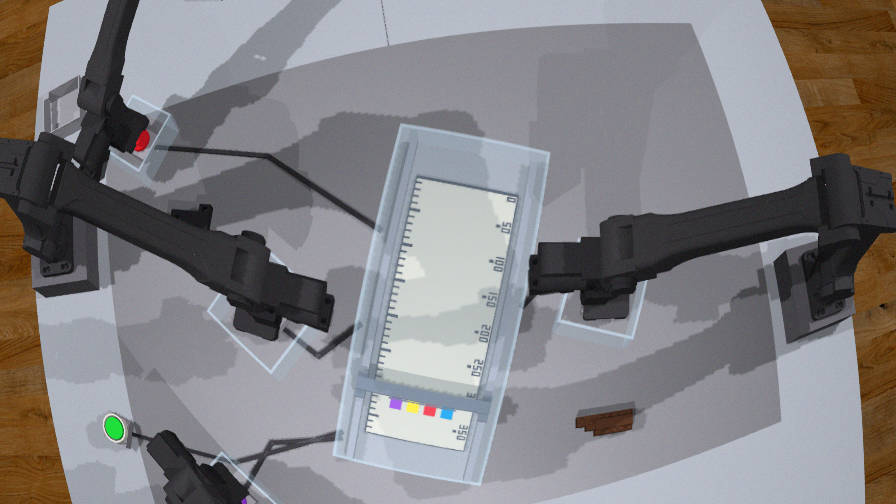

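Scene clock: 141.53 s.
Joint torques (N m, as the arm reports them, + toward a larger angle): arm1=[ 0.01 -8.32  5.4   0.25  0.11 -0.07] | arm2=[  0.27 -10.39   4.91   0.49  -0.04  -0.14] | arm3=[ 0.44 -7.11  7.12  0.86  0.   -0.08] | arm4=[ 1.56 -8.63  5.25  0.55  0.05 -0.19]
Motor temperatures (°C, as the motors report them): arm1=[26 26 30 25 26 26] | arm2=[27 30 29 28 28 26] | arm3=[24 30 32 24 27 25] | arm4=[28 29 32 27 28 28]
arm1.joint_positions: joint1_rad=-0.208 joint2_rad=+1.837 joint3_rad=+1.015 joint4_rad=-0.825 joint5_rad=-0.002 joint6_rad=+0.007 gripper_m=+0.001
arm1.joint_status: all done
arm1.hand: x=+0.2310 y=-0.0830 z=+0.7625 quat_wxyz=(-0.003, -0.995, +0.096, -0.036) (m; scene frame)
arm2.joint_positions: joint1_rad=-0.556 joint2_rad=+1.775 joint3_rad=+1.037 joint4_rad=-0.886 joint5_rad=-0.001 joint6_rad=+0.010 gripper_m=+0.000
arm2.joint_status: all done
arm2.hand: x=-0.4640 y=+0.2921 z=+0.7785 quat_wxyz=(+0.011, -0.885, -0.464, -0.024) (m; scene frame)
arm3.joint_positions: joint1_rad=-0.352 joint2_rad=+1.844 joint3_rad=+1.112 joint4_rad=-0.872 joint5_rad=+0.000 joint6_rad=+0.013 gripper_m=+0.001
arm3.joint_status: all done
arm3.hand: x=-0.2229 y=-0.0312 z=+0.7777 quat_wxyz=(+0.021, -0.203, -0.979, -0.002) (m; scene frame)
arm4.joint_positions: joint1_rad=+0.559 joint2_rad=+1.697 joint3_rad=+1.012 joint4_rad=-0.966 joint5_rad=+0.001 joint6_rad=+0.011 gripper_m=+0.001
arm4.joint_status: all done
arm4.hand: x=-0.3712 y=-0.3118 z=+0.7644 quat_wxyz=(+0.019, +0.882, -0.469, +0.034) (m; scene frame)
pictures: none
No camera images: the call's "cameras" was empty. Leave "cameras" out to get every camera's image.

Scene clock: 142.43 s.
Joint torques (N m, as the arm reports them, + toward a larger angle): arm1=[ 0.01 -8.28  5.36  0.27  0.12 -0.07] | arm2=[  0.28 -10.38   4.9    0.49  -0.04  -0.14] | arm3=[-0.1  -7.47  7.08  0.89  0.02 -0.13] | arm4=[ 1.4  -8.48  5.23  0.53  0.05 -0.18]
Motor temperatures (°C, as the motors report them): arm1=[26 26 30 25 26 26] | arm2=[27 30 29 28 28 26] | arm3=[24 30 32 24 27 25] | arm4=[28 29 32 27 28 28]
arm1.joint_positions: joint1_rad=-0.208 joint2_rad=+1.837 joint3_rad=+1.015 joint4_rad=-0.825 joint5_rad=-0.002 joint6_rad=+0.007 gripper_m=+0.001
arm1.joint_status: all done
arm1.hand: x=+0.2310 y=-0.0830 z=+0.7625 quat_wxyz=(-0.003, -0.995, +0.096, -0.036) (m; scene frame)
arm2.joint_positions: joint1_rad=-0.556 joint2_rad=+1.775 joint3_rad=+1.037 joint4_rad=-0.886 joint5_rad=-0.001 joint6_rad=+0.010 gripper_m=+0.000
arm2.joint_status: all done
arm2.hand: x=-0.4640 y=+0.2921 z=+0.7785 quat_wxyz=(+0.011, -0.885, -0.464, -0.024) (m; scene frame)
arm3.joint_positions: joint1_rad=-0.352 joint2_rad=+1.844 joint3_rad=+1.112 joint4_rad=-0.872 joint5_rad=+0.000 joint6_rad=+0.013 gripper_m=+0.001
arm3.joint_status: all done
arm3.hand: x=-0.2229 y=-0.0312 z=+0.7777 quat_wxyz=(+0.021, -0.203, -0.979, -0.002) (m; scene frame)
arm4.joint_positions: joint1_rad=+0.559 joint2_rad=+1.697 joint3_rad=+1.012 joint4_rad=-0.966 joint5_rad=+0.001 joint6_rad=+0.011 gripper_m=+0.001
arm4.joint_status: all done
arm4.hand: x=-0.3712 y=-0.3118 z=+0.7644 quat_wxyz=(+0.019, +0.882, -0.469, +0.034) (m; scene frame)
wait: 0.90 s; at rest by 0.27 s
pictures: arm1_cam_wrist, arm2_cam_wrist, arm3_cam_wrist, arm4_cam_wrist, cam_sheet
camera_calibration (this result's frames):
arm1_cam_wrist: T_world_to_cam=[[0.187442, 0.982259, 0.0056906, 0.0309096], [0.757006, -0.148144, 0.636392, -0.66489], [0.625945, -0.114979, -0.771345, 0.556208], [0, 0, 0, 1]] pos_world=[0.149377, -0.0649089, 0.851983]
arm2_cam_wrist: T_world_to_cam=[[-0.817119, 0.576418, 0.00772715, -0.55305], [0.455263, 0.637033, 0.622033, -0.450062], [0.353629, 0.511793, -0.782953, 0.745854], [0, 0, 0, 1]] pos_world=[-0.510766, 0.22377, 0.868195]
arm3_cam_wrist: T_world_to_cam=[[-0.411166, -0.911499, 0.0105943, -0.132686], [-0.712124, 0.328443, 0.620487, -0.629131], [-0.569053, 0.247579, -0.784145, 0.61342], [0, 0, 0, 1]] pos_world=[-0.153507, -0.0661801, 0.872784]
arm4_cam_wrist: T_world_to_cam=[[0.822304, 0.569041, -0.0028647, 0.484611], [0.42839, -0.615724, 0.661337, -0.535555], [0.374564, -0.545047, -0.750083, 0.663893], [0, 0, 0, 1]] pos_world=[-0.417742, -0.243664, 0.853545]
Images, in order (width x height): arm1_cam_wrist 896x504, arm2_cam_wrist 896x504, arm3_cam_wrist 896x504, arm4_cam_wrist 896x504, cam_sheet 896x504.

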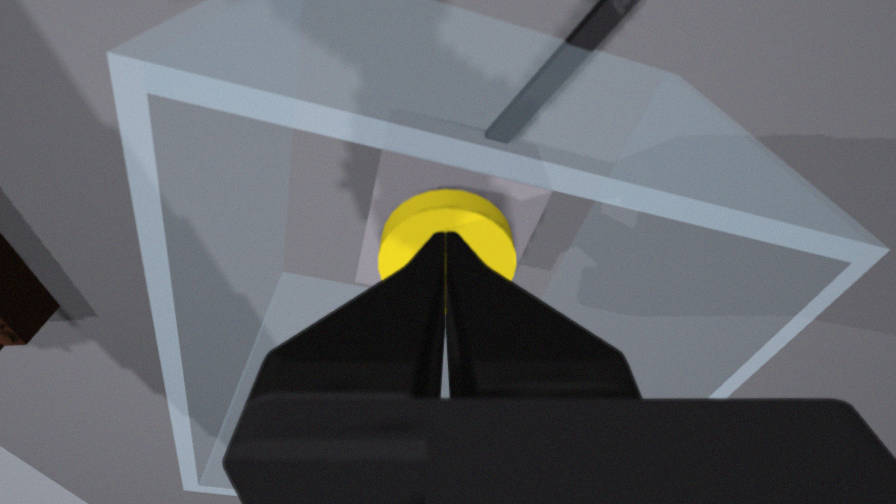

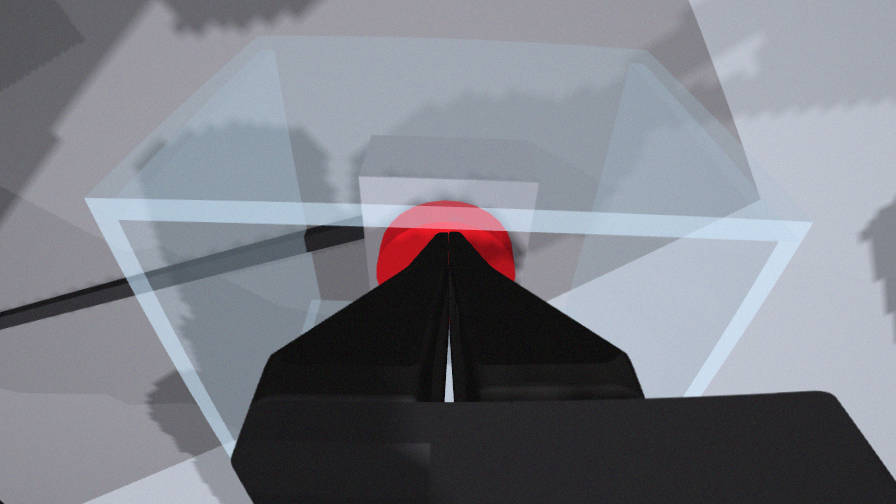

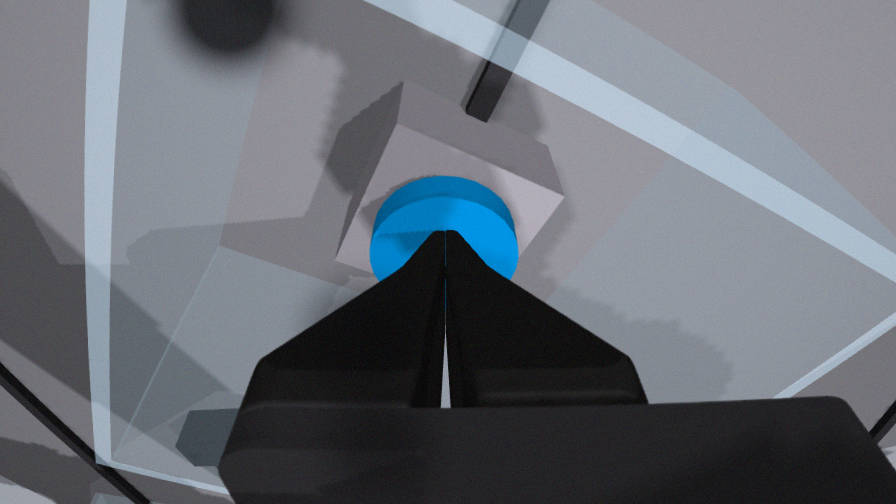

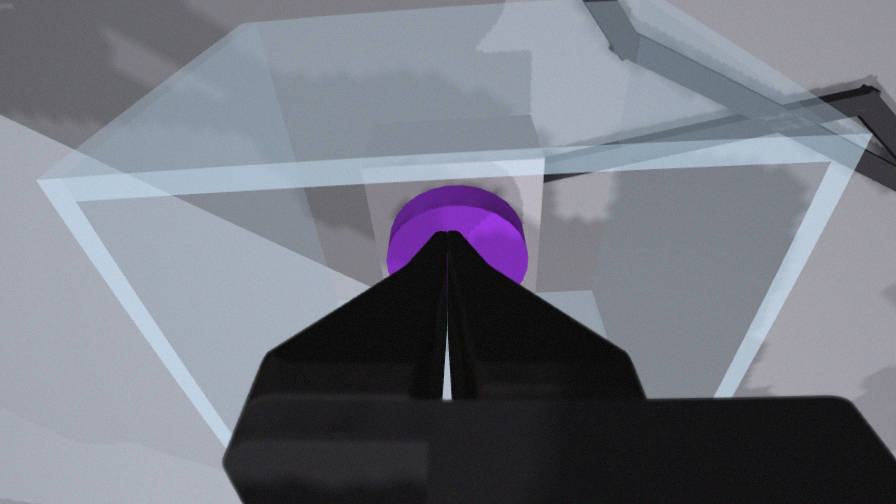

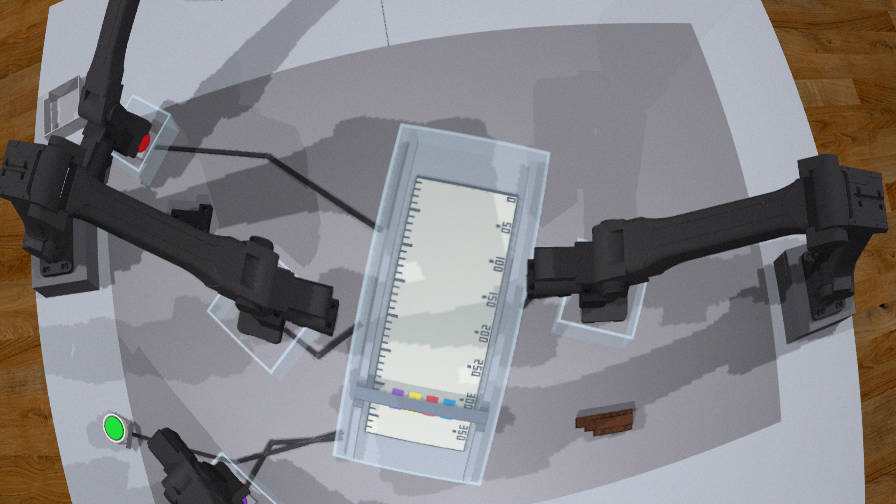

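Scene clock: 143.30 s.
Joint torques (N m, as the arm reports them, + toward a larger angle): arm1=[  0.01 -12.3    6.63   0.39   0.12  -0.07] | arm2=[  0.28 -14.55   6.11   0.65  -0.04  -0.14] | arm3=[  0.51 -12.6    7.84   1.09   0.01  -0.12] | arm4=[  1.39 -11.38   6.53   0.63   0.04  -0.19]
Motor temperatures (°C, as the motors report them): arm1=[26 26 30 25 26 26] | arm2=[27 30 29 28 28 26] | arm3=[24 30 32 24 27 25] | arm4=[28 29 32 27 28 28]
arm1.joint_positions: joint1_rad=-0.208 joint2_rad=+1.757 joint3_rad=+1.007 joint4_rad=-0.825 joint5_rad=-0.002 joint6_rad=+0.007 gripper_m=+0.001
arm1.joint_status: all done
arm1.hand: x=+0.2224 y=-0.0815 z=+0.7934 quat_wxyz=(+0.000, -0.995, +0.096, +0.000) (m; scene frame)
arm2.joint_positions: joint1_rad=-0.556 joint2_rad=+1.690 joint3_rad=+1.027 joint4_rad=-0.886 joint5_rad=-0.001 joint6_rad=+0.010 gripper_m=+0.000
arm2.joint_status: all done
arm2.hand: x=-0.4674 y=+0.2872 z=+0.8111 quat_wxyz=(-0.007, -0.885, -0.464, +0.009) (m; scene frame)
arm3.joint_positions: joint1_rad=-0.352 joint2_rad=+1.774 joint3_rad=+1.110 joint4_rad=-0.871 joint5_rad=+0.000 joint6_rad=+0.013 gripper_m=+0.001
arm3.joint_status: all done
arm3.hand: x=-0.2143 y=-0.0346 z=+0.8084 quat_wxyz=(-0.013, -0.203, -0.979, +0.005) (m; scene frame)
arm4.joint_positions: joint1_rad=+0.559 joint2_rad=+1.608 joint3_rad=+1.001 joint4_rad=-0.966 joint5_rad=+0.001 joint6_rad=+0.011 gripper_m=+0.001
arm4.joint_status: all done
arm4.hand: x=-0.3735 y=-0.3082 z=+0.7962 quat_wxyz=(+0.001, +0.883, -0.470, -0.001) (m; scene frame)
pictures: none
No camera images: the call's "cameras" was empty. Leave "cameras" out to get every camera's image.

Scene clock: 148.30 s.
Joint torques (N m, as the arm reports them, + toward a larger angle): arm1=[  0.07 -12.47   6.53   0.4    0.11  -0.07] | arm2=[  0.24 -14.29   6.11   0.65  -0.04  -0.15] | arm3=[  0.52 -13.48   7.72   0.86  -0.04  -0.13] | arm4=[  1.42 -11.7    6.44   0.65   0.04  -0.18]
Motor temperatures (°C, as the motors report them): arm1=[26 26 30 25 26 26] | arm2=[27 30 29 28 28 26] | arm3=[24 30 32 24 27 25] | arm4=[28 29 32 27 28 28]
arm1.joint_positions: joint1_rad=-0.208 joint2_rad=+1.757 joint3_rad=+1.007 joint4_rad=-0.825 joint5_rad=-0.002 joint6_rad=+0.007 gripper_m=+0.001
arm1.joint_status: all done
arm1.hand: x=+0.2224 y=-0.0815 z=+0.7934 quat_wxyz=(+0.000, -0.995, +0.096, +0.000) (m; scene frame)
arm2.joint_positions: joint1_rad=-0.556 joint2_rad=+1.690 joint3_rad=+1.027 joint4_rad=-0.886 joint5_rad=-0.001 joint6_rad=+0.010 gripper_m=+0.000
arm2.joint_status: all done
arm2.hand: x=-0.4674 y=+0.2872 z=+0.8111 quat_wxyz=(-0.007, -0.885, -0.464, +0.009) (m; scene frame)
arm3.joint_positions: joint1_rad=-0.352 joint2_rad=+1.774 joint3_rad=+1.110 joint4_rad=-0.871 joint5_rad=+0.000 joint6_rad=+0.013 gripper_m=+0.001
arm3.joint_status: all done
arm3.hand: x=-0.2143 y=-0.0346 z=+0.8084 quat_wxyz=(-0.013, -0.203, -0.979, +0.005) (m; scene frame)
arm4.joint_positions: joint1_rad=+0.559 joint2_rad=+1.608 joint3_rad=+1.001 joint4_rad=-0.966 joint5_rad=+0.001 joint6_rad=+0.011 gripper_m=+0.001
arm4.joint_status: all done
arm4.hand: x=-0.3735 y=-0.3082 z=+0.7962 quat_wxyz=(+0.001, +0.883, -0.470, -0.001) (m; scene frame)
wait: 5.00 s; at rest by 0.27 s
pictures: arm1_cam_wrist, arm2_cam_wrist, arm3_cam_wrist, arm4_cam_wrist, cam_sheet
camera_calibration (this result's frames):
arm1_cam_wrist: T_world_to_cam=[[0.187624, 0.982226, 0.00537885, 0.0310664], [0.800136, -0.156013, 0.579174, -0.64262], [0.569719, -0.104363, -0.815186, 0.633736], [0, 0, 0, 1]] pos_world=[0.147302, -0.0646325, 0.888635]
arm2_cam_wrist: T_world_to_cam=[[-0.816725, 0.576994, 0.00621523, -0.552015], [0.4803, 0.673808, 0.561511, -0.415448], [0.3198, 0.461585, -0.827446, 0.809759], [0, 0, 0, 1]] pos_world=[-0.510266, 0.224669, 0.906741]
arm3_cam_wrist: T_world_to_cam=[[-0.411493, -0.911372, 0.00866494, -0.13112], [-0.749805, 0.343918, 0.565254, -0.603788], [-0.518137, 0.226101, -0.824871, 0.68629], [0, 0, 0, 1]] pos_world=[-0.151086, -0.0670162, 0.90853]
arm4_cam_wrist: T_world_to_cam=[[0.822392, 0.568914, -0.00277256, 0.484466], [0.456455, -0.656902, 0.600108, -0.506862], [0.339589, -0.494789, -0.799914, 0.732668], [0, 0, 0, 1]] pos_world=[-0.415867, -0.246062, 0.891587]
Images, in order (width x height): arm1_cam_wrist 896x504, arm2_cam_wrist 896x504, arm3_cam_wrist 896x504, arm4_cam_wrist 896x504, cam_sheet 896x504.

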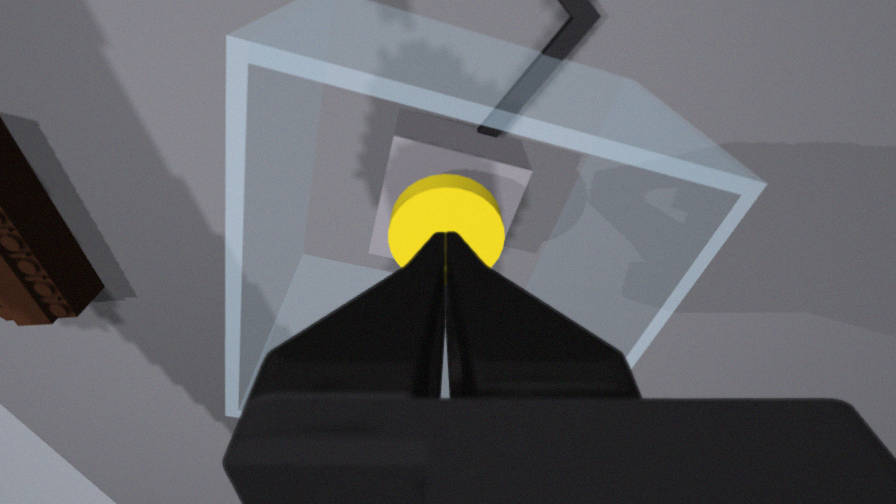

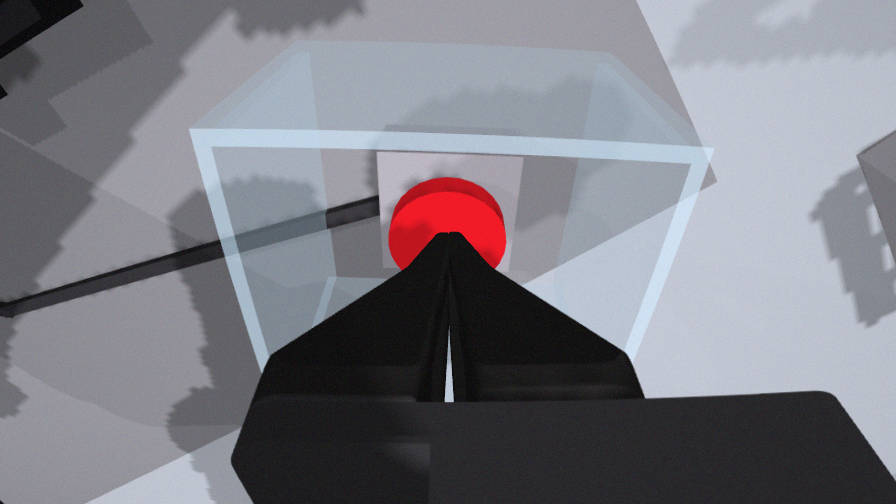

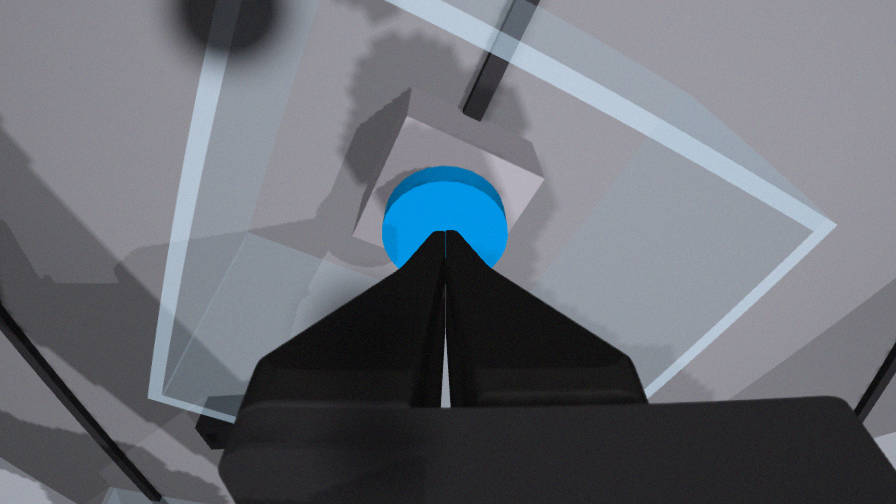

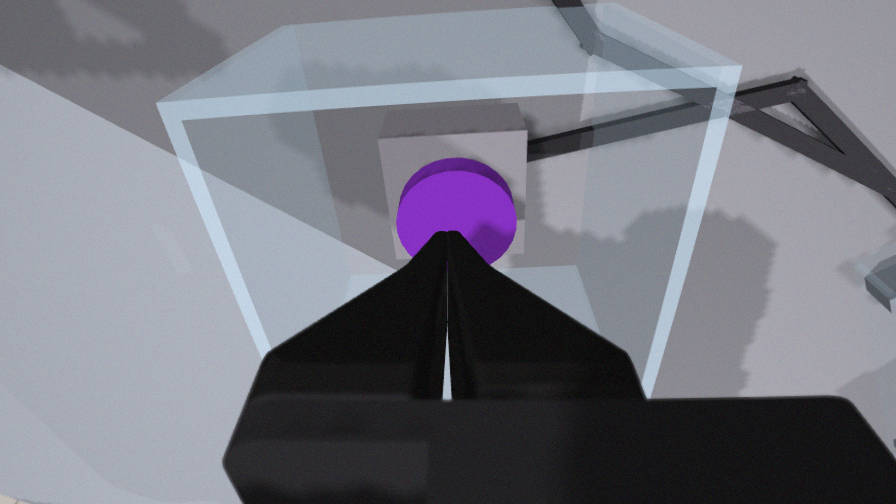

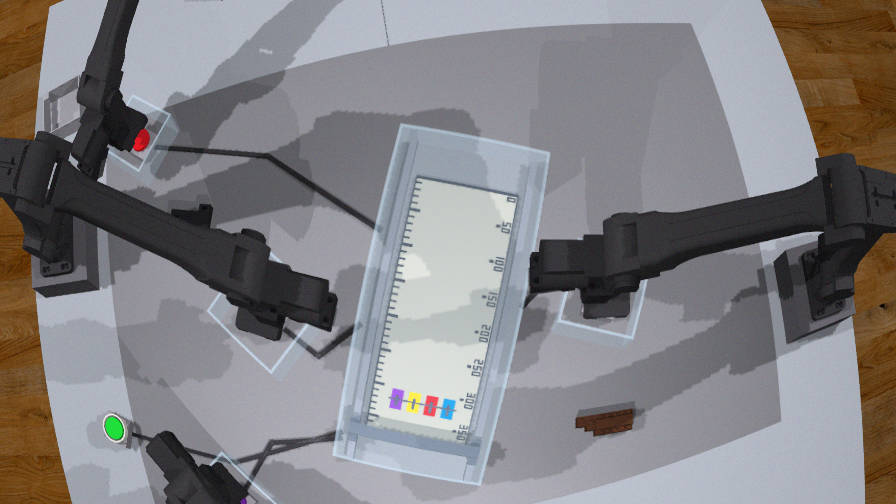

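Region (350, 350, 500, 450) of cam_sheet's 896x504 image, scaled by 3.360, with more detail than that image has.

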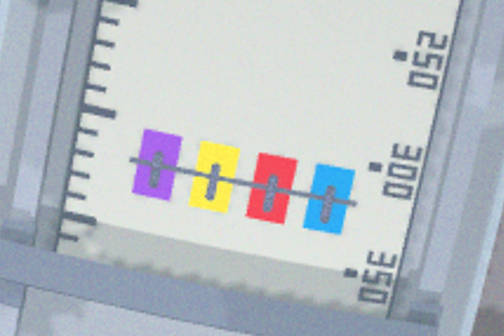

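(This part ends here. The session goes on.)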